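# Assemble wafer valve between spring-loaded pipe ends with tie bar

## Task

Place the wafer body (the plain cylinder) in the gap between the two pipe ends so that each of its ends is seated inside the raised ring on the pipe face it touches. Then set the tie bar fully down into the slotted lugs of both pipe ends, with one of its heads lying beyond each lug. The pipe ends slide toward each other when pushed, and springs drive them apart again. Any number of the three arms may be used. Everything must stay assembled without any arm holding it. At the end, open the grippers and move the arms away.

## Robot and tools

Robots. Three identical Kinova Gen3 arms, named arm1, arm2 and arm3. Each has seven revolute joints, a Robotiq 2F-85 two-finger gripper and a wrist camera. The hand reaches roughly 1.0 m from the joint 1 axis. Approximate foot positions on the tabletop in the scene frame (metres), with facing direction in degrees counter-clockwise from +x: arm1 at (+0.55, 0.00, +0.72) facing +180; arm2 at (0.00, +0.65, +0.72) facing -90; arm3 at (0.00, -0.65, +0.72) facing +90. A fixed room camera, cam_high, also observes the scene.

Frames. A single scene frame is used, with its origin on the floor and +z up. The hand point is midway between the fingertips when closed; the hand's z axis runs along the fingers and its y axis is the closing direction. No hand pose is commanded directly: all motion is given as joint angles.

Joints (absolute targets, radians; tolerance for done is 0.01):
- joint1_rad, range -69.115 to 69.115: spins the arm about its foot; positive is clockwise seen from above; at 0 the arm extends in the foot's facing direction.
- joint2_rad, -2.249 to 2.249: shoulder; 0 is upright, positive leans forward.
- joint3_rad, -69.115 to 69.115: twists the upper arm.
- joint4_rad, -2.579 to 2.579: elbow; 0 is straight; with joint3 at 0, positive bends in the same sense as positive joint2.
- joint5_rad, -69.115 to 69.115: twists the forearm.
- joint6_rad, -2.099 to 2.099: wrist bend; 0 is straight; with joint5 at 0, positive bends like positive joint4.
- joint7_rad, -69.115 to 69.115: rolls the hand, positive counter-clockwise viewed from behind the hand.
- gripper_m, 0 to 0.085 metres (tolerance 0.003): fingertip separation; 0 is closed, 0.085 fully open.

Tools.
- execute_actions(actions, cameras): actions is a list holding zero or one action. An action is an object keyed by robot name; each robot gets {"joints": {...}} with any subset of the eight names above, each an absolute target (not an offset). Example: {"arm1": {"joints": {"gripper_m": 0.05}}, "arm2": {"joints": {"joint1_rad": 0.3}}}. All listed motions begin together, may finish at different moments, and the joints of one arm are speed-limited and coordinated so they arrive together from rest; the hand's path between postures can swing wide. Omitted joints or arms may keep driving toward earlier targets. cameras is a list chosen from arm1_cam_wrist, arm2_cam_wrist, arm3_cam_wrist, cam_high, or all; omitted or null means all, [] means none. An empty actions list only reports state and images. Unknown keys or out-of-range numbers cause the whole call to be rejected with no motion.
- wait(seconds): 0 to 10; commands nothing new and returns state and images.
- zoom_image(camera, region): region is [x0, y0, x1, y1] in pixels of that camera's latest full image, origin at top-left, at most 504 by 504.
- read_manual(section): returns only licence texts; moves nothing.
- finished_scene(scene): integer scene number; ends the scene irreversibly and reports success.

Result lines. joint_positions gives current angles and gripper_m. A pictures line lists the cameras in image order. joint_status per commanded key: done (may sit slightly off; resending the same target won't move it), off_target (resting short and possibly still pushing), contact_stop or time_out (target dropped, holding in place), not_followed (a safety check is withholding the target; it may be retried on later actions until a passing target is sent or the path clears), limit_stop_at_motor_heat (stopped by heat; resend the target). A line reading joint command not followed, usually with a cause: line, means a self- or inter-arm collision check blocked that arm; its gripper command still runs. on_its_own describes motion not commanded by this call. If a result reports a stop, later motion calls in the same reply are skipped.

Hazards.
- The arms do not stop on touch; they keep pressing and can push hard. A hard press between two robots fails the task; the collision check may act late and ignores grippers against other arms.
- Torque fault: if contact torque hits a joint's load limit (joints 1-4: 48.6 N m; joints 5-7: 30.6 N m, held weight included), that arm and its gripper freeze for 10 s and skip the rest of the call.
- Motor heat: holding loads warms motors; MOTOR HOT appears from 60 °C, and at 75 °C an OVER-TEMPERATURE FAULT makes the arm brake weakly and sag. Avoid long static holds.
- Do not knock any object out of the work area, drop it, slam it or let it fall. Loose items may occasionally be nudged by outside disturbances.

Suggested order: look with cam_high and wrist cameras, grasp the wafer body, compress the pipe ends if needed, seat the wafer in both rings, place the tie bar into both lugs, confirm everything holds unaided, then open the grippers and retract the arms before calling finished_scene.

Each tool is called after ">>>" in YAML: its name, and indented under it one key for each argument.

## Session

>>> execute_actions:
  actions: []

Scene clock: 0.00 s.
Motor temperatures (°C, as the motors report them): arm1=[30 29 30 31 37 38 32] | arm2=[30 30 29 31 43 37 38] | arm3=[30 28 28 28 34 38 41]
arm1.joint_positions: joint1_rad=-0.010 joint2_rad=-0.394 joint3_rad=-0.074 joint4_rad=+1.510 joint5_rad=-0.033 joint6_rad=+2.022 joint7_rad=+1.480 gripper_m=+0.085
arm1.joint_status: not commanded
arm1.hand: x=+0.4283 y=-0.0039 z=+1.3071 quat_wxyz=(-0.001, -1.000, -0.017, +0.001) (m; scene frame)
arm2.joint_positions: joint1_rad=-0.008 joint2_rad=-0.400 joint3_rad=-0.079 joint4_rad=+1.510 joint5_rad=-0.032 joint6_rad=+2.021 joint7_rad=+1.479 gripper_m=+0.085
arm2.joint_status: not commanded
arm2.hand: x=+0.0049 y=+0.5284 z=+1.3054 quat_wxyz=(-0.003, -0.691, -0.723, +0.002) (m; scene frame)
arm3.joint_positions: joint1_rad=-0.007 joint2_rad=-0.396 joint3_rad=-0.075 joint4_rad=+1.510 joint5_rad=-0.034 joint6_rad=+2.025 joint7_rad=+1.477 gripper_m=+0.085
arm3.joint_status: not commanded
arm3.hand: x=-0.0018 y=-0.5305 z=+1.2235 quat_wxyz=(+0.002, +0.720, -0.693, -0.004) (m; scene frame)
pictures: arm1_cam_wrist, arm2_cam_wrist, arm3_cam_wrist, cam_high
Images, in order (width x height): arm1_cam_wrist 896x504, arm2_cam_wrist 896x504, arm3_cam_wrist 896x504, cam_high 896x504.

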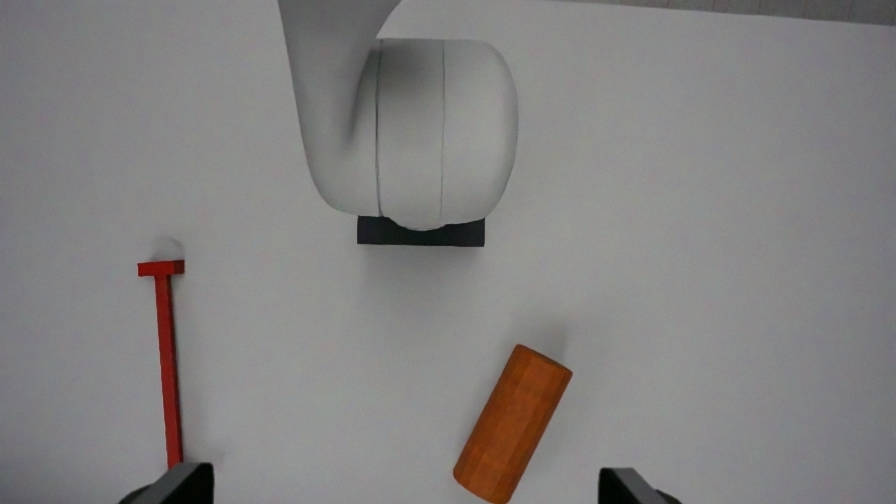

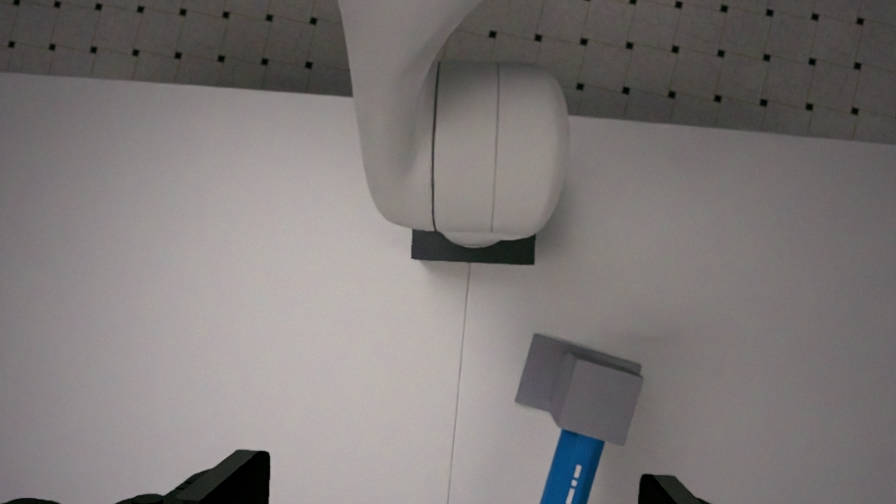

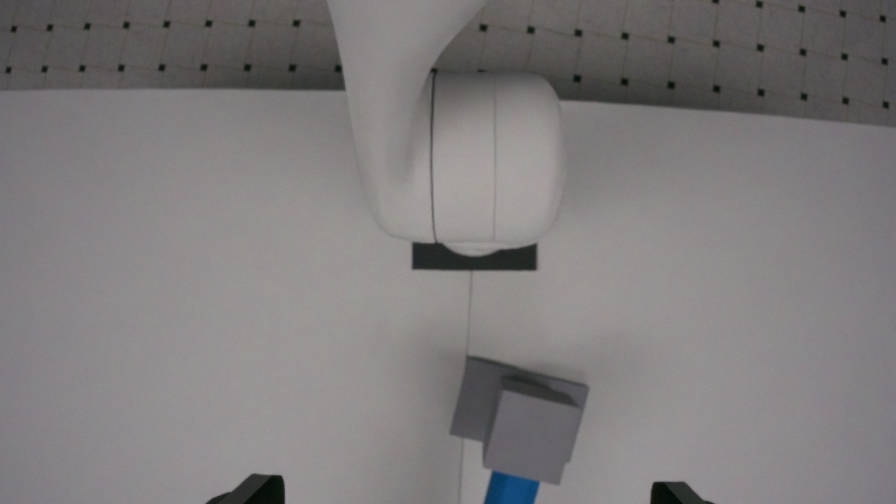

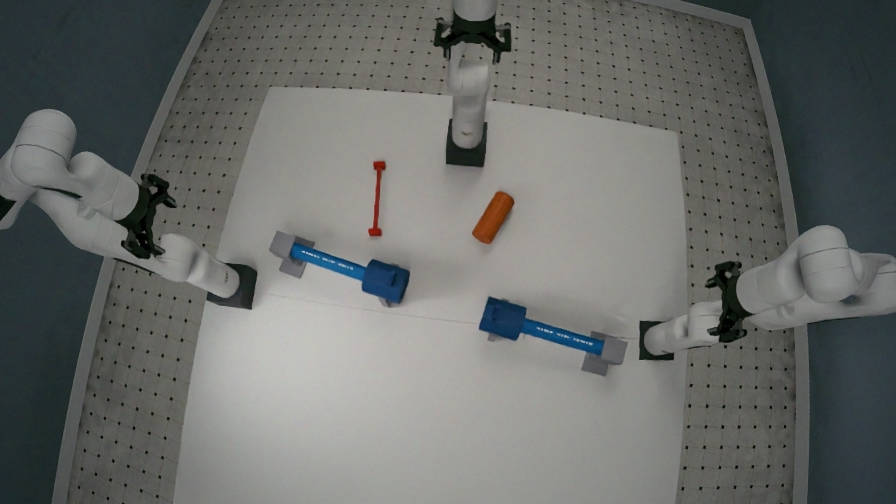

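>>> zoom_image:
  camera: "cam_high"
  region: [260,150,640,390]

>>> execute_actions:
  actions:
    - {"arm1":{"joints":{"joint1_rad":0,"joint2_rad":0.5,"joint3_rad":0,"joint4_rad":0.9,"joint5_rad":0,"joint6_rad":1.742,"joint7_rad":1.571}},"arm2":{"joints":{"joint1_rad":-0.5,"joint2_rad":-0.2,"joint3_rad":0,"joint4_rad":1.9,"joint5_rad":0,"joint6_rad":0.9,"joint7_rad":1.571}},"arm3":{"joints":{"joint1_rad":0,"joint2_rad":0,"joint3_rad":0,"joint4_rad":1.3,"joint5_rad":0,"joint6_rad":1.842,"joint7_rad":1.571}}}

Region (260, 150, 640, 390) of cam_high's 896x504 image, scaled by 1.326, with more detail than that image has; it fills the top 318 rows of this view, and the rest is white.

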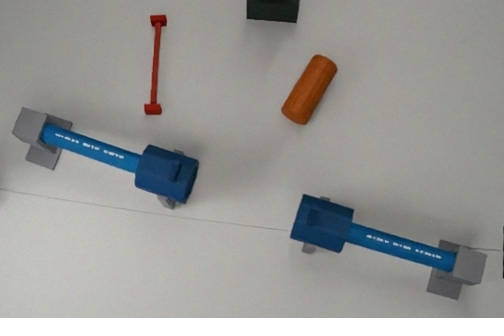

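Scene clock: 7.53 s.
Motor temperatures (°C, as the motors report them): arm1=[30 29 30 31 37 38 32] | arm2=[30 30 29 31 43 37 38] | arm3=[30 28 28 29 34 38 41]
arm1.joint_positions: joint1_rad=+0.000 joint2_rad=+0.500 joint3_rad=+0.000 joint4_rad=+0.900 joint5_rad=+0.000 joint6_rad=+1.742 joint7_rad=+1.571 gripper_m=+0.085
arm1.joint_status: all done
arm1.hand: x=+0.0381 y=+0.0080 z=+1.2031 quat_wxyz=(+0.000, -1.000, -0.017, +0.000) (m; scene frame)
arm2.joint_positions: joint1_rad=-0.500 joint2_rad=-0.200 joint3_rad=+0.000 joint4_rad=+1.900 joint5_rad=+0.000 joint6_rad=+0.900 joint7_rad=+1.571 gripper_m=+0.085
arm2.joint_status: all done
arm2.hand: x=+0.1783 y=+0.3033 z=+1.1944 quat_wxyz=(-0.233, -0.475, -0.839, +0.130) (m; scene frame)
arm3.joint_positions: joint1_rad=+0.000 joint2_rad=+0.000 joint3_rad=+0.000 joint4_rad=+1.300 joint5_rad=+0.000 joint6_rad=+1.842 joint7_rad=+1.571 gripper_m=+0.085
arm3.joint_status: all done
arm3.hand: x=+0.0153 y=-0.3472 z=+1.2016 quat_wxyz=(+0.002, +0.722, -0.692, -0.003) (m; scene frame)
pictures: arm1_cam_wrist, arm2_cam_wrist, arm3_cam_wrist, cam_high
Images, in order (width x height): arm1_cam_wrist 896x504, arm2_cam_wrist 896x504, arm3_cam_wrist 896x504, cam_high 896x504.

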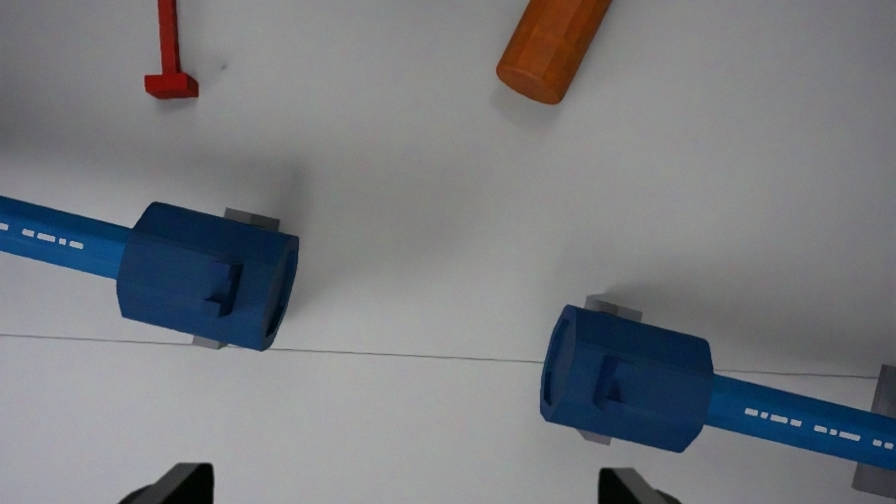

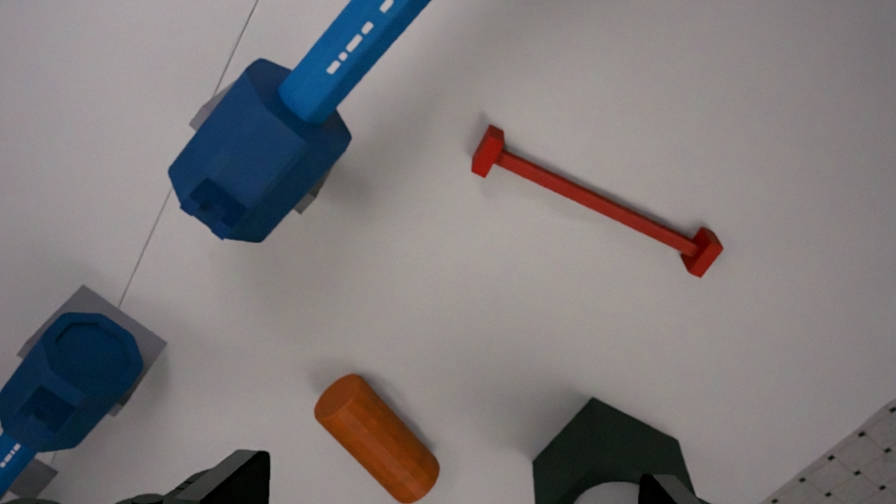

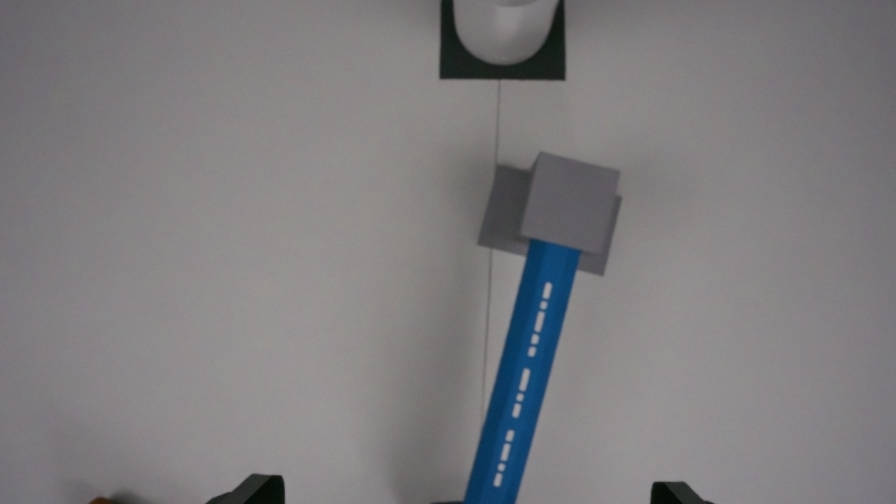

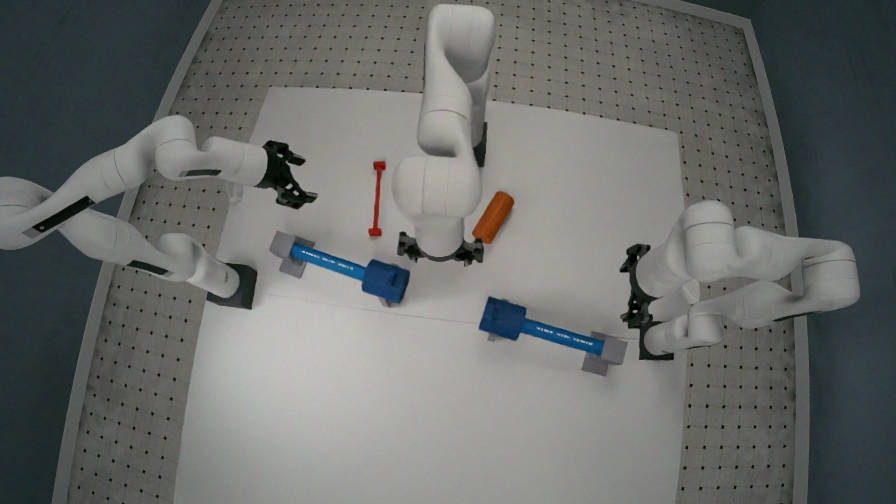

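>>> execute_actions:
  actions:
    - {"arm1":{"joints":{"joint1_rad":-0.492,"joint2_rad":0.296,"joint4_rad":2.395,"joint6_rad":0.451,"joint7_rad":0.634}},"arm2":{"joints":{"joint1_rad":-0.253,"joint2_rad":0.394,"joint4_rad":1.9365,"joint6_rad":0.811,"joint7_rad":1.065}},"arm3":{"joints":{"joint1_rad":-0.087,"joint2_rad":0.28,"joint4_rad":1.792,"joint6_rad":1.07,"joint7_rad":1.234}}}

Scene clock: 26.50 s.
Motor temperatures (°C, as the motors report them): arm1=[30 30 30 31 37 38 32] | arm2=[30 30 29 31 43 37 38] | arm3=[30 28 28 29 34 38 41]
arm1.joint_positions: joint1_rad=-0.492 joint2_rad=+0.296 joint3_rad=+0.000 joint4_rad=+2.395 joint5_rad=+0.000 joint6_rad=+0.451 joint7_rad=+0.634 gripper_m=+0.085
arm1.joint_status: all done
arm1.hand: x=+0.3130 y=-0.1085 z=+0.8999 quat_wxyz=(+0.000, -0.979, +0.204, +0.000) (m; scene frame)
arm2.joint_positions: joint1_rad=-0.253 joint2_rad=+0.394 joint3_rad=+0.000 joint4_rad=+1.936 joint5_rad=+0.000 joint6_rad=+0.811 joint7_rad=+1.065 gripper_m=+0.085
arm2.joint_status: all done
arm2.hand: x=+0.0890 y=+0.2698 z=+0.9498 quat_wxyz=(+0.000, -0.778, -0.629, -0.001) (m; scene frame)
arm3.joint_positions: joint1_rad=-0.087 joint2_rad=+0.280 joint3_rad=+0.000 joint4_rad=+1.792 joint5_rad=+0.000 joint6_rad=+1.070 joint7_rad=+1.234 gripper_m=+0.085
arm3.joint_status: all done
arm3.hand: x=-0.0241 y=-0.2586 z=+0.9505 quat_wxyz=(+0.002, +0.630, -0.777, -0.002) (m; scene frame)
pictures: arm1_cam_wrist, arm2_cam_wrist, arm3_cam_wrist, cam_high
Images, in order (width x height): arm1_cam_wrist 896x504, arm2_cam_wrist 896x504, arm3_cam_wrist 896x504, cam_high 896x504.

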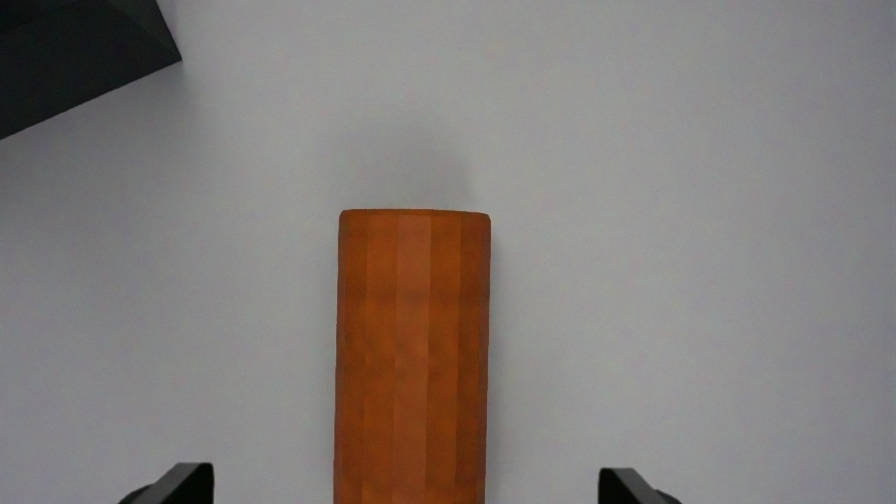

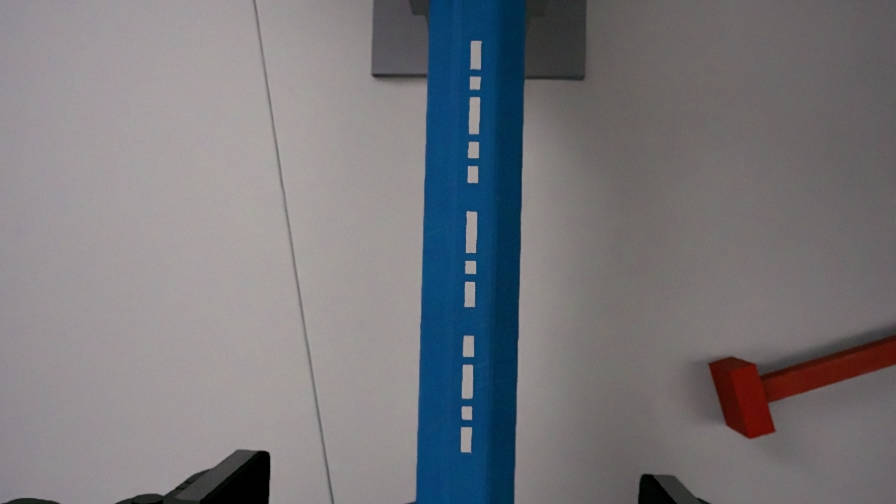

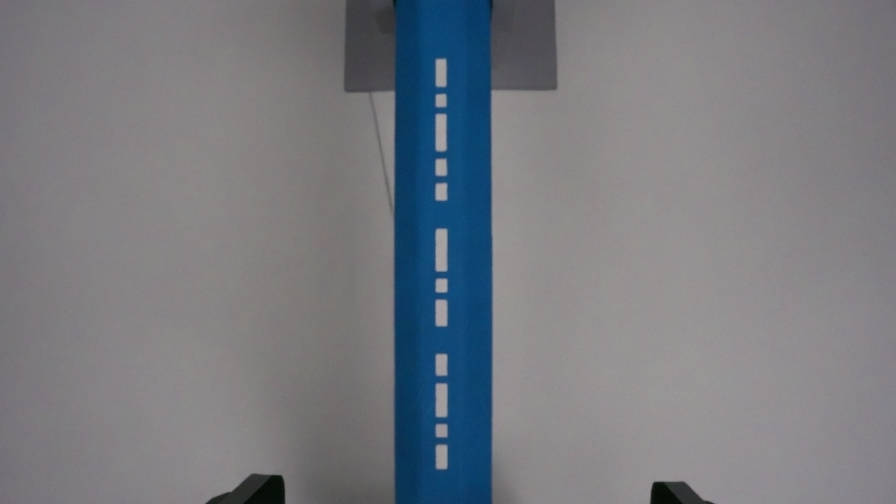

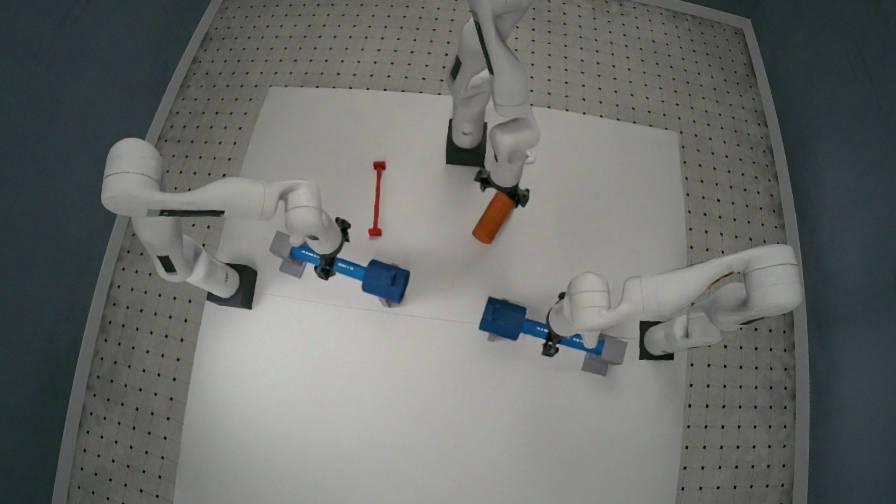

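>>> execute_actions:
  actions:
    - {"arm1":{"joints":{"joint2_rad":0.654,"joint4_rad":2.476,"joint6_rad":0.0115}},"arm2":{"joints":{"joint1_rad":-0.23,"joint2_rad":0.669,"joint4_rad":1.9875,"joint6_rad":0.485,"joint7_rad":1.11}},"arm3":{"joints":{"joint1_rad":-0.048,"joint2_rad":0.5,"joint4_rad":1.9195,"joint6_rad":0.722,"joint7_rad":1.29}}}
  cameras: []

>>> execute_actions:
  actions:
    - {"arm1":{"joints":{"joint2_rad":0.8346,"joint4_rad":2.4735,"joint6_rad":-0.1665}}}
  cameras: []

>>> execute_actions:
  actions:
    - {"arm1":{"joints":{"gripper_m":0.05}},"arm2":{"joints":{"gripper_m":0.06}},"arm3":{"joints":{"gripper_m":0.06}}}

Scene clock: 34.07 s.
Motor temperatures (°C, as the motors report them): arm1=[30 30 30 31 37 38 32] | arm2=[30 30 29 31 43 37 38] | arm3=[30 28 28 29 34 38 41]
arm1.joint_positions: joint1_rad=-0.492 joint2_rad=+0.654 joint3_rad=+0.000 joint4_rad=+2.476 joint5_rad=+0.000 joint6_rad=+0.012 joint7_rad=+0.634 gripper_m=+0.085
arm1.joint_status: all done
arm1.hand: x=+0.3128 y=-0.1087 z=+0.8001 quat_wxyz=(+0.000, -0.979, +0.204, +0.000) (m; scene frame)
arm2.joint_positions: joint1_rad=-0.230 joint2_rad=+0.669 joint3_rad=+0.000 joint4_rad=+1.987 joint5_rad=+0.000 joint6_rad=+0.485 joint7_rad=+1.110 gripper_m=+0.085
arm2.joint_status: all done
arm2.hand: x=+0.0853 y=+0.2506 z=+0.8297 quat_wxyz=(+0.000, -0.771, -0.637, -0.001) (m; scene frame)
arm3.joint_positions: joint1_rad=-0.048 joint2_rad=+0.500 joint3_rad=+0.000 joint4_rad=+1.919 joint5_rad=+0.000 joint6_rad=+0.722 joint7_rad=+1.290 gripper_m=+0.085
arm3.joint_status: all done
arm3.hand: x=-0.0111 y=-0.2401 z=+0.8305 quat_wxyz=(+0.002, +0.636, -0.771, -0.003) (m; scene frame)
pictures: none
No camera images: the call's "cameras" was empty. Leave "cameras" out to get every camera's image.

Scene clock: 35.33 s.
Motor temperatures (°C, as the motors report them): arm1=[30 30 30 31 37 38 32] | arm2=[30 31 29 31 43 37 38] | arm3=[30 28 28 29 34 38 41]
arm1.joint_positions: joint1_rad=-0.492 joint2_rad=+0.834 joint3_rad=+0.000 joint4_rad=+2.474 joint5_rad=+0.000 joint6_rad=-0.166 joint7_rad=+0.634 gripper_m=+0.085
arm1.joint_status: all done
arm1.hand: x=+0.3128 y=-0.1087 z=+0.7530 quat_wxyz=(+0.000, -0.979, +0.204, +0.000) (m; scene frame)
arm2.joint_positions: joint1_rad=-0.230 joint2_rad=+0.669 joint3_rad=+0.000 joint4_rad=+1.987 joint5_rad=+0.000 joint6_rad=+0.485 joint7_rad=+1.110 gripper_m=+0.085
arm2.joint_status: not commanded
arm2.hand: x=+0.0853 y=+0.2506 z=+0.8297 quat_wxyz=(+0.000, -0.771, -0.637, -0.001) (m; scene frame)
arm3.joint_positions: joint1_rad=-0.048 joint2_rad=+0.500 joint3_rad=+0.000 joint4_rad=+1.919 joint5_rad=+0.000 joint6_rad=+0.722 joint7_rad=+1.290 gripper_m=+0.085
arm3.joint_status: not commanded
arm3.hand: x=-0.0111 y=-0.2401 z=+0.8305 quat_wxyz=(+0.002, +0.636, -0.771, -0.003) (m; scene frame)
pictures: none
No camera images: the call's "cameras" was empty. Leave "cameras" out to get every camera's image.

Scene clock: 36.17 s.
Motor temperatures (°C, as the motors report them): arm1=[30 30 30 31 37 38 32] | arm2=[30 31 29 31 43 37 38] | arm3=[30 28 28 29 34 38 41]
arm1.joint_positions: joint1_rad=-0.492 joint2_rad=+0.832 joint3_rad=+0.000 joint4_rad=+2.475 joint5_rad=+0.000 joint6_rad=-0.166 joint7_rad=+0.634 gripper_m=+0.061
arm1.joint_status: gripper_m off_target (ended at +0.061, target +0.050)
arm1.hand: x=+0.3131 y=-0.1084 z=+0.7538 quat_wxyz=(+0.000, -0.979, +0.205, +0.000) (m; scene frame)
arm2.joint_positions: joint1_rad=-0.230 joint2_rad=+0.669 joint3_rad=+0.000 joint4_rad=+1.987 joint5_rad=+0.000 joint6_rad=+0.485 joint7_rad=+1.110 gripper_m=+0.060
arm2.joint_status: all done
arm2.hand: x=+0.0853 y=+0.2506 z=+0.8297 quat_wxyz=(+0.000, -0.771, -0.637, -0.001) (m; scene frame)
arm3.joint_positions: joint1_rad=-0.048 joint2_rad=+0.500 joint3_rad=+0.000 joint4_rad=+1.919 joint5_rad=+0.000 joint6_rad=+0.722 joint7_rad=+1.290 gripper_m=+0.060
arm3.joint_status: all done
arm3.hand: x=-0.0111 y=-0.2401 z=+0.8305 quat_wxyz=(+0.002, +0.636, -0.771, -0.003) (m; scene frame)
pictures: arm1_cam_wrist, arm2_cam_wrist, arm3_cam_wrist, cam_high
Images, in order (width x height): arm1_cam_wrist 896x504, arm2_cam_wrist 896x504, arm3_cam_wrist 896x504, cam_high 896x504.

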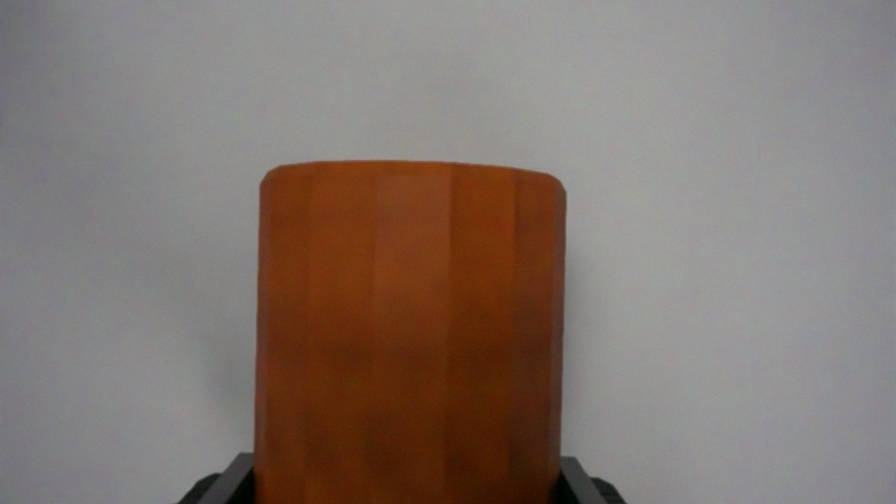

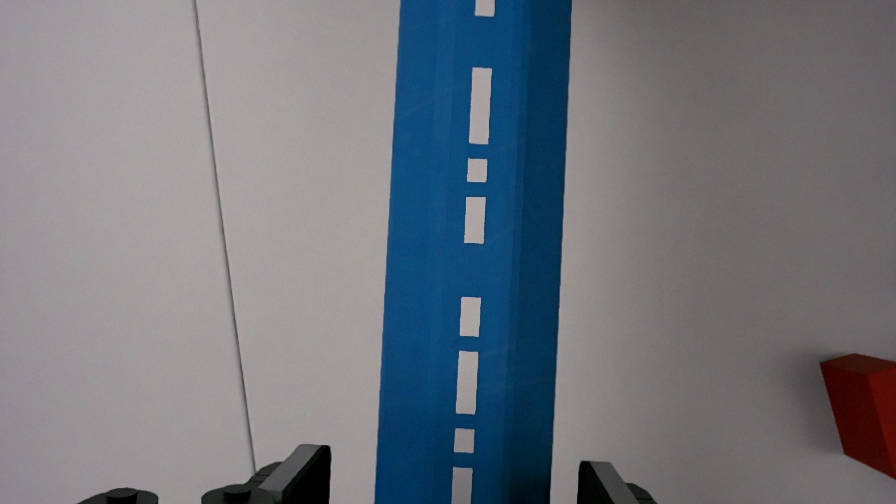

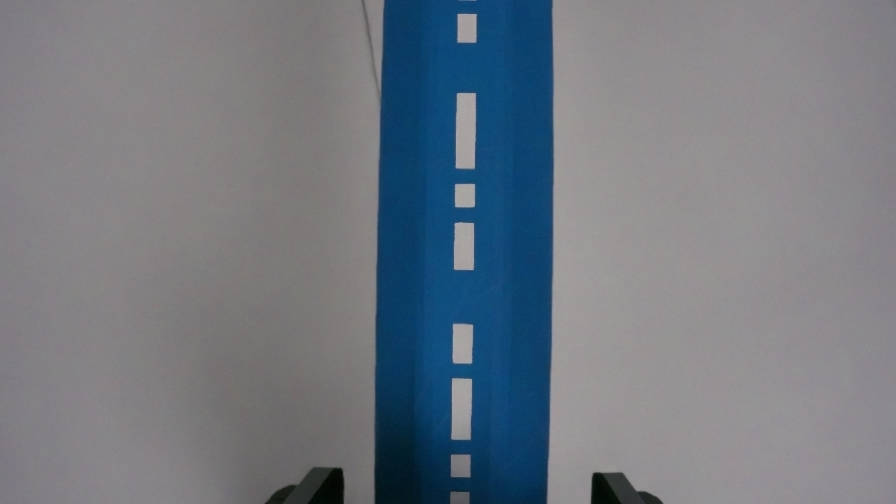

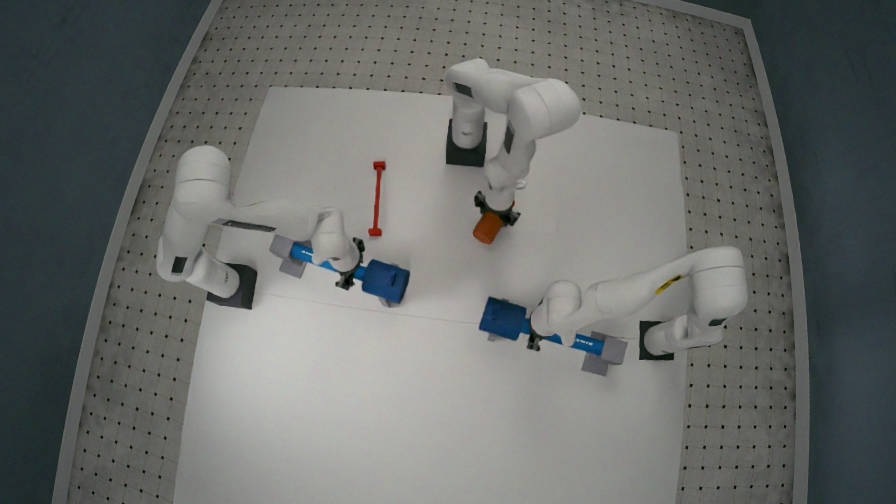

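>>> execute_actions:
  actions:
    - {"arm1":{"joints":{"joint1_rad":-0.012,"joint2_rad":0.45,"joint4_rad":2.2,"joint6_rad":0.49,"joint7_rad":-0.245}}}
  cameras: []

>>> execute_actions:
  actions:
    - {"arm1":{"joints":{"joint2_rad":0.831,"joint4_rad":1.6187,"joint6_rad":0.692}}}
  cameras: ["arm1_cam_wrist","cam_high"]

Scene clock: 43.57 s.
Motor temperatures (°C, as the motors report them): arm1=[30 30 30 31 37 38 32] | arm2=[30 31 29 31 43 37 38] | arm3=[30 28 28 29 34 38 41]
arm1.joint_positions: joint1_rad=-0.012 joint2_rad=+0.451 joint3_rad=+0.000 joint4_rad=+2.200 joint5_rad=+0.000 joint6_rad=+0.490 joint7_rad=-0.245 gripper_m=+0.061
arm1.joint_status: all done
arm1.hand: x=+0.2178 y=+0.0098 z=+0.8816 quat_wxyz=(+0.000, -0.633, +0.774, +0.000) (m; scene frame)
arm2.joint_positions: joint1_rad=-0.230 joint2_rad=+0.669 joint3_rad=+0.000 joint4_rad=+1.987 joint5_rad=+0.000 joint6_rad=+0.485 joint7_rad=+1.110 gripper_m=+0.060
arm2.joint_status: not commanded
arm2.hand: x=+0.0853 y=+0.2506 z=+0.8297 quat_wxyz=(+0.000, -0.771, -0.637, -0.001) (m; scene frame)
arm3.joint_positions: joint1_rad=-0.048 joint2_rad=+0.500 joint3_rad=+0.000 joint4_rad=+1.919 joint5_rad=+0.000 joint6_rad=+0.722 joint7_rad=+1.290 gripper_m=+0.060
arm3.joint_status: not commanded
arm3.hand: x=-0.0111 y=-0.2401 z=+0.8305 quat_wxyz=(+0.002, +0.636, -0.771, -0.003) (m; scene frame)
pictures: none
No camera images: the call's "cameras" was empty. Leave "cameras" out to get every camera's image.

Scene clock: 45.50 s.
Motor temperatures (°C, as the motors report them): arm1=[30 30 30 31 37 38 32] | arm2=[30 31 29 31 43 37 38] | arm3=[30 28 28 29 34 38 41]
arm1.joint_positions: joint1_rad=-0.012 joint2_rad=+0.833 joint3_rad=+0.000 joint4_rad=+1.619 joint5_rad=+0.000 joint6_rad=+0.692 joint7_rad=-0.245 gripper_m=+0.061
arm1.joint_status: all done
arm1.hand: x=+0.0389 y=+0.0018 z=+0.8210 quat_wxyz=(+0.001, -0.633, +0.774, -0.001) (m; scene frame)
arm2.joint_positions: joint1_rad=-0.230 joint2_rad=+0.669 joint3_rad=+0.000 joint4_rad=+1.987 joint5_rad=+0.000 joint6_rad=+0.485 joint7_rad=+1.110 gripper_m=+0.060
arm2.joint_status: not commanded
arm2.hand: x=+0.0853 y=+0.2506 z=+0.8297 quat_wxyz=(+0.000, -0.771, -0.637, -0.001) (m; scene frame)
arm3.joint_positions: joint1_rad=-0.048 joint2_rad=+0.500 joint3_rad=+0.000 joint4_rad=+1.919 joint5_rad=+0.000 joint6_rad=+0.722 joint7_rad=+1.290 gripper_m=+0.060
arm3.joint_status: not commanded
arm3.hand: x=-0.0111 y=-0.2401 z=+0.8305 quat_wxyz=(+0.002, +0.636, -0.771, -0.003) (m; scene frame)
pictures: arm1_cam_wrist, cam_high
Images, in order (width x height): arm1_cam_wrist 896x504, cam_high 896x504.

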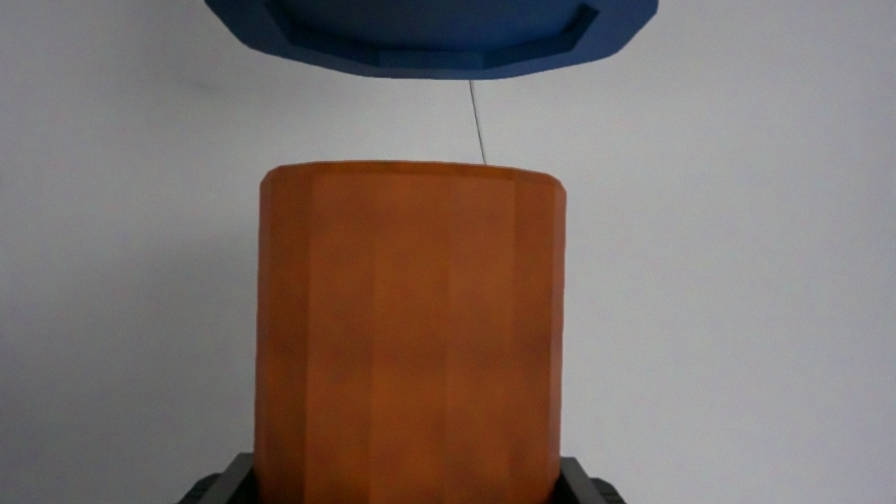

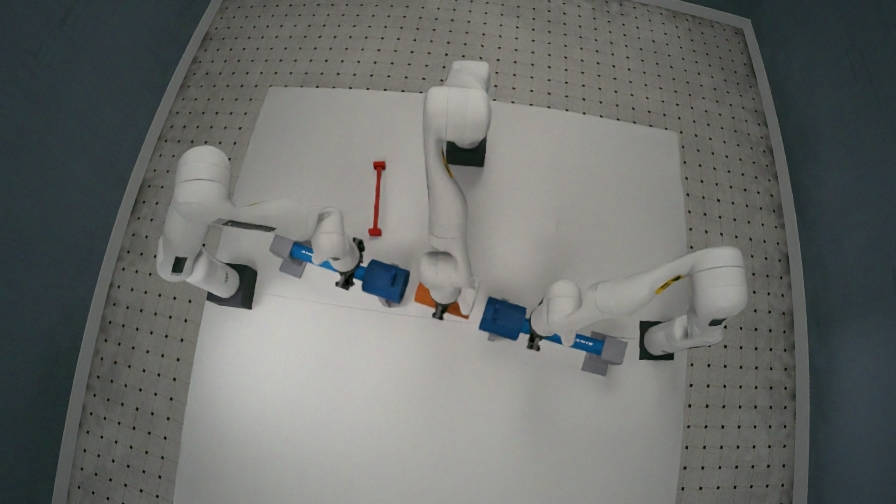

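>>> execute_actions:
  actions:
    - {"arm1":{"joints":{"joint4_rad":1.604,"joint6_rad":0.705}},"arm2":{"joints":{"joint1_rad":-0.193,"joint2_rad":0.716,"joint4_rad":1.86,"joint6_rad":0.5655,"joint7_rad":1.147}},"arm3":{"joints":{"joint1_rad":-0.024,"joint2_rad":0.5563,"joint4_rad":1.8067,"joint6_rad":0.7786,"joint7_rad":1.314}}}

>>> zoom_image:
  camera: "cam_high"
  region: [340,240,560,360]

Scene clock: 53.70 s.
Motor temperatures (°C, as the motors report them): arm1=[30 30 30 31 37 38 32] | arm2=[30 31 29 31 43 37 38] | arm3=[30 29 28 29 34 38 41]
arm1.joint_positions: joint1_rad=-0.012 joint2_rad=+0.833 joint3_rad=+0.000 joint4_rad=+1.605 joint5_rad=+0.000 joint6_rad=+0.705 joint7_rad=-0.245 gripper_m=+0.061
arm1.joint_status: all done
arm1.hand: x=+0.0349 y=+0.0016 z=+0.8239 quat_wxyz=(+0.000, -0.633, +0.774, +0.000) (m; scene frame)
arm2.joint_positions: joint1_rad=-0.194 joint2_rad=+0.716 joint3_rad=-0.001 joint4_rad=+1.863 joint5_rad=+0.000 joint6_rad=+0.568 joint7_rad=+1.147 gripper_m=+0.060
arm2.joint_status: all done
arm2.hand: x=+0.0795 y=+0.2139 z=+0.8292 quat_wxyz=(+0.002, -0.770, -0.638, -0.003) (m; scene frame)
arm3.joint_positions: joint1_rad=-0.024 joint2_rad=+0.556 joint3_rad=+0.000 joint4_rad=+1.808 joint5_rad=-0.001 joint6_rad=+0.780 joint7_rad=+1.314 gripper_m=+0.060
arm3.joint_status: all done
arm3.hand: x=-0.0039 y=-0.2078 z=+0.8303 quat_wxyz=(+0.003, +0.636, -0.771, -0.002) (m; scene frame)
pictures: arm1_cam_wrist, arm2_cam_wrist, arm3_cam_wrist, cam_high
Images, in order (width x height): arm1_cam_wrist 896x504, arm2_cam_wrist 896x504, arm3_cam_wrist 896x504, cam_high 896x504.

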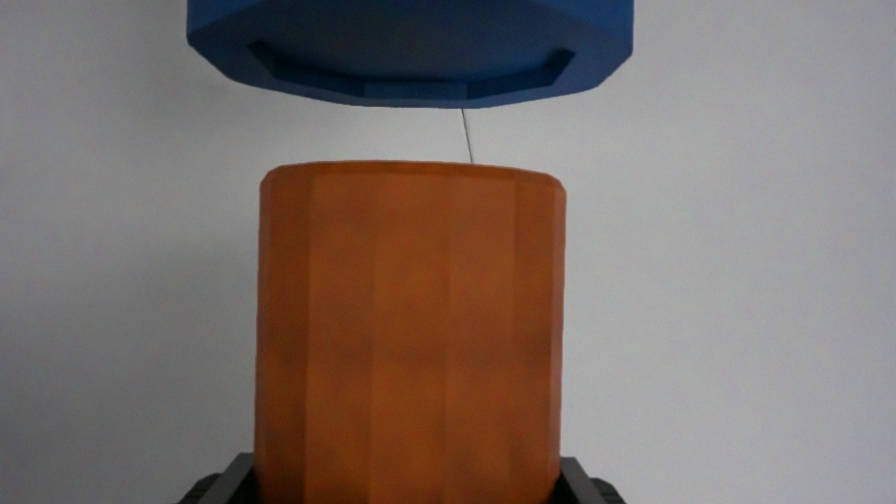

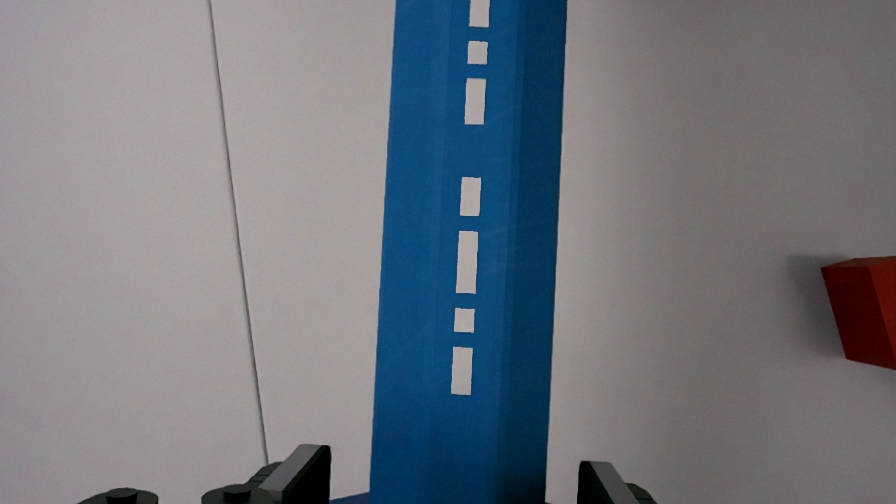

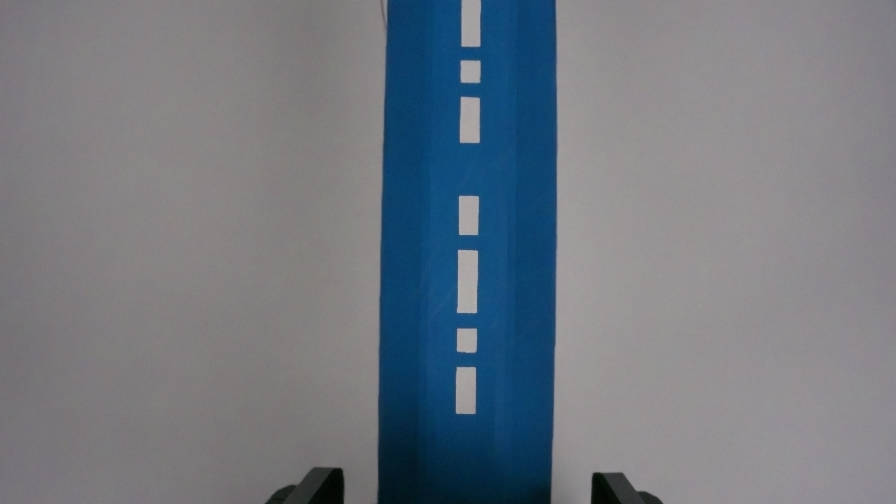

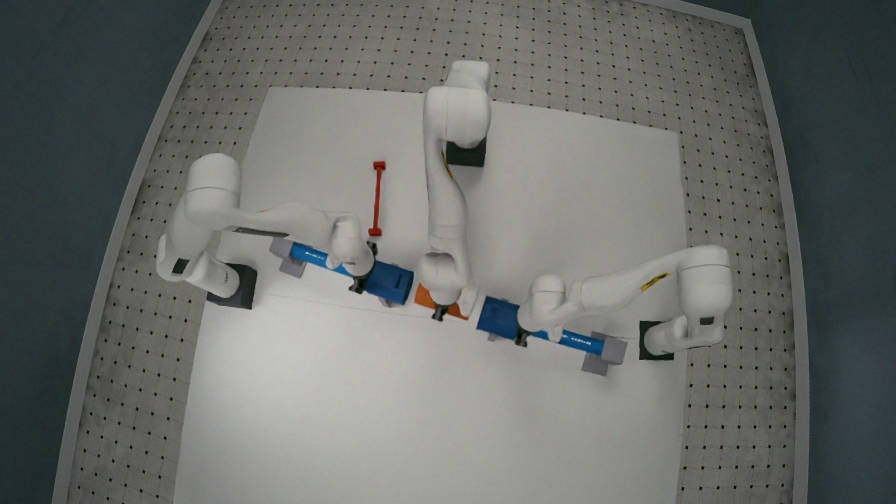

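Region (340, 240, 560, 360) of cam_high's 896x504 image, scaled by 2.291, with more detail than that image has; it fills the top 275 rows of this view, and the rest is white.

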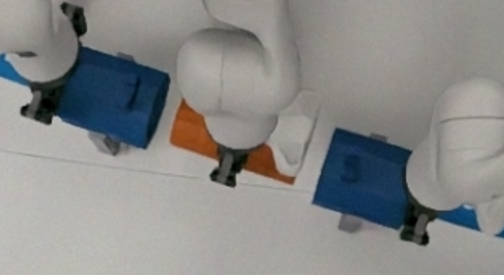

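>>> execute_actions:
  actions:
    - {"arm1":{"joints":{"joint1_rad":-0.016,"joint6_rad":0.707}},"arm2":{"joints":{"joint1_rad":-0.172,"joint2_rad":0.75,"joint4_rad":1.779,"joint6_rad":0.61,"joint7_rad":1.168}},"arm3":{"joints":{"joint1_rad":-0.008,"joint2_rad":0.607,"joint4_rad":1.7047,"joint6_rad":0.828,"joint7_rad":1.33}}}
  cameras: ["arm1_cam_wrist","cam_high"]

>>> zoom_image:
  camera: "cam_high"
  region: [370,250,520,350]

Scene clock: 59.53 s.
Motor temperatures (°C, as the motors report them): arm1=[30 30 30 31 37 38 32] | arm2=[30 31 29 31 43 37 38] | arm3=[30 29 28 29 34 38 41]
arm1.joint_positions: joint1_rad=-0.014 joint2_rad=+0.834 joint3_rad=+0.002 joint4_rad=+1.605 joint5_rad=+0.001 joint6_rad=+0.707 joint7_rad=-0.245 gripper_m=+0.061
arm1.joint_status: all done
arm1.hand: x=+0.0357 y=+0.0015 z=+0.8234 quat_wxyz=(+0.002, -0.634, +0.773, -0.001) (m; scene frame)
arm2.joint_positions: joint1_rad=-0.174 joint2_rad=+0.751 joint3_rad=-0.002 joint4_rad=+1.785 joint5_rad=-0.001 joint6_rad=+0.615 joint7_rad=+1.168 gripper_m=+0.060
arm2.joint_status: all done
arm2.hand: x=+0.0758 y=+0.1921 z=+0.8270 quat_wxyz=(+0.004, -0.770, -0.638, -0.004) (m; scene frame)
arm3.joint_positions: joint1_rad=-0.009 joint2_rad=+0.607 joint3_rad=-0.001 joint4_rad=+1.710 joint5_rad=-0.002 joint6_rad=+0.834 joint7_rad=+1.329 gripper_m=+0.060
arm3.joint_status: all done
arm3.hand: x=+0.0011 y=-0.1817 z=+0.8295 quat_wxyz=(+0.005, +0.636, -0.771, +0.001) (m; scene frame)
pictures: arm1_cam_wrist, cam_high
Images, in order (width x height): arm1_cam_wrist 896x504, cam_high 896x504.

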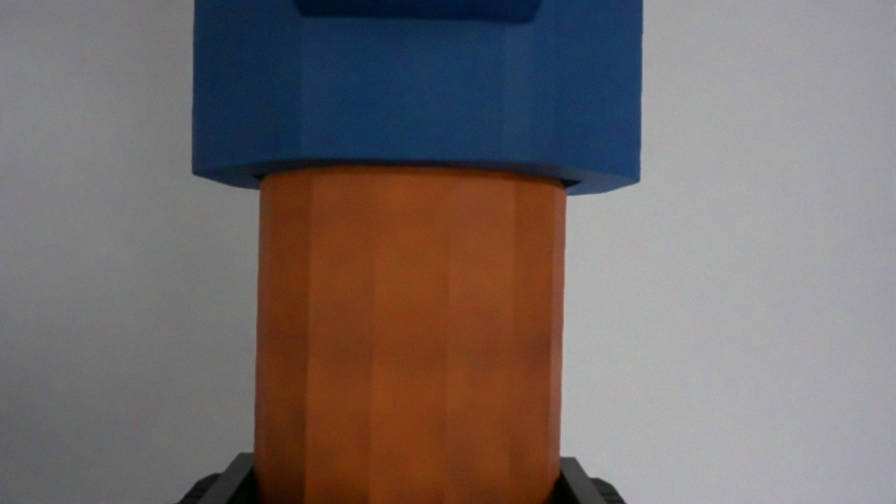

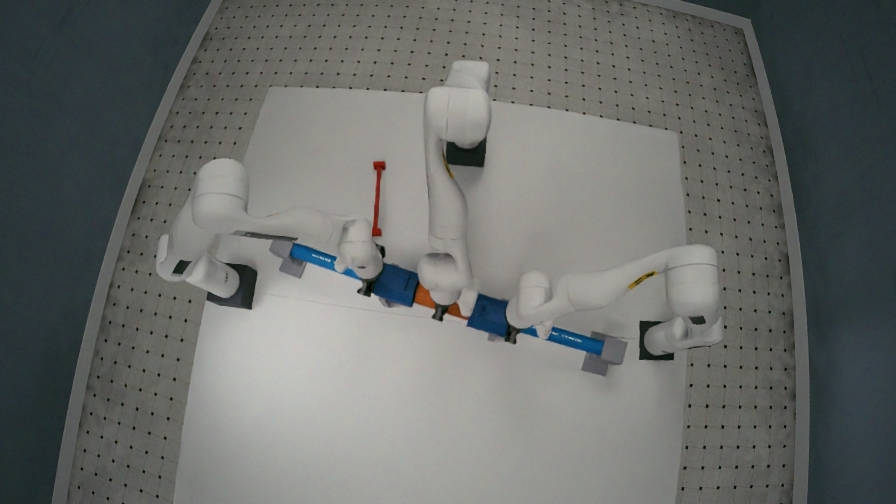

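Region (370, 250, 520, 350) of cam_high's 896x504 image, scaled by 3.360, with more detail than that image has.

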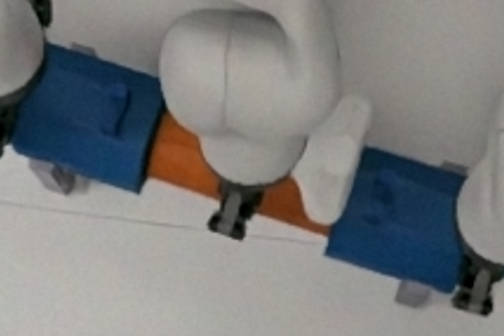

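>>> execute_actions:
  actions:
    - {"arm1":{"joints":{"joint2_rad":0.838,"joint6_rad":0.698}}}
  cameras: []

>>> execute_actions:
  actions:
    - {"arm2":{"joints":{"joint1_rad":-0.166,"joint2_rad":0.757,"joint4_rad":1.758,"joint6_rad":0.621,"joint7_rad":1.173}},"arm3":{"joints":{"joint1_rad":-0.005,"joint2_rad":0.616,"joint4_rad":1.686,"joint6_rad":0.836}}}
  cameras: ["arm1_cam_wrist"]

Scene clock: 62.83 s.
Motor temperatures (°C, as the motors report them): arm1=[30 31 30 31 37 38 32] | arm2=[30 31 29 31 43 37 38] | arm3=[30 29 28 29 34 38 41]
arm1.joint_positions: joint1_rad=-0.016 joint2_rad=+0.840 joint3_rad=+0.000 joint4_rad=+1.605 joint5_rad=+0.000 joint6_rad=+0.698 joint7_rad=-0.245 gripper_m=+0.061
arm1.joint_status: all done
arm1.hand: x=+0.0346 y=-0.0005 z=+0.8203 quat_wxyz=(+0.000, -0.635, +0.773, +0.000) (m; scene frame)
arm2.joint_positions: joint1_rad=-0.174 joint2_rad=+0.751 joint3_rad=-0.002 joint4_rad=+1.785 joint5_rad=-0.001 joint6_rad=+0.615 joint7_rad=+1.168 gripper_m=+0.060
arm2.joint_status: not commanded
arm2.hand: x=+0.0758 y=+0.1921 z=+0.8269 quat_wxyz=(+0.004, -0.770, -0.638, -0.004) (m; scene frame)
arm3.joint_positions: joint1_rad=-0.009 joint2_rad=+0.607 joint3_rad=-0.001 joint4_rad=+1.709 joint5_rad=-0.001 joint6_rad=+0.833 joint7_rad=+1.329 gripper_m=+0.060
arm3.joint_status: not commanded
arm3.hand: x=+0.0012 y=-0.1810 z=+0.8295 quat_wxyz=(+0.005, +0.636, -0.771, +0.000) (m; scene frame)
pictures: none
No camera images: the call's "cameras" was empty. Leave "cameras" out to get every camera's image.

Scene clock: 63.47 s.
Motor temperatures (°C, as the motors report them): arm1=[30 31 30 31 37 38 32] | arm2=[30 31 29 31 43 37 38] | arm3=[30 29 28 29 34 38 41]
arm1.joint_positions: joint1_rad=-0.014 joint2_rad=+0.839 joint3_rad=+0.002 joint4_rad=+1.605 joint5_rad=+0.001 joint6_rad=+0.699 joint7_rad=-0.245 gripper_m=+0.061
arm1.joint_status: not commanded
arm1.hand: x=+0.0352 y=+0.0022 z=+0.8203 quat_wxyz=(+0.002, -0.634, +0.774, +0.000) (m; scene frame)
arm2.joint_positions: joint1_rad=-0.168 joint2_rad=+0.758 joint3_rad=-0.002 joint4_rad=+1.765 joint5_rad=-0.001 joint6_rad=+0.627 joint7_rad=+1.173 gripper_m=+0.060
arm2.joint_status: all done
arm2.hand: x=+0.0745 y=+0.1861 z=+0.8269 quat_wxyz=(+0.003, -0.770, -0.638, -0.004) (m; scene frame)
arm3.joint_positions: joint1_rad=-0.006 joint2_rad=+0.615 joint3_rad=-0.001 joint4_rad=+1.693 joint5_rad=-0.002 joint6_rad=+0.844 joint7_rad=+1.329 gripper_m=+0.060
arm3.joint_status: all done
arm3.hand: x=+0.0019 y=-0.1776 z=+0.8293 quat_wxyz=(+0.006, +0.635, -0.772, +0.001) (m; scene frame)
pictures: arm1_cam_wrist
Images, in order (width x height): arm1_cam_wrist 896x504.

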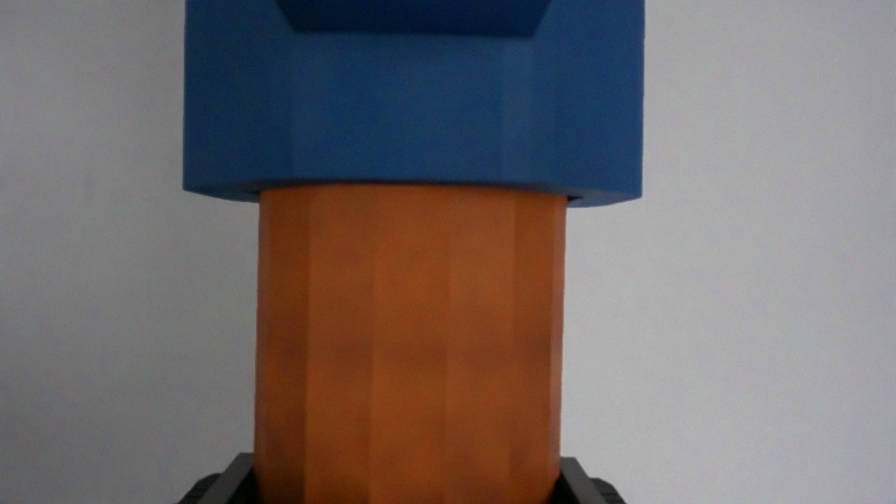

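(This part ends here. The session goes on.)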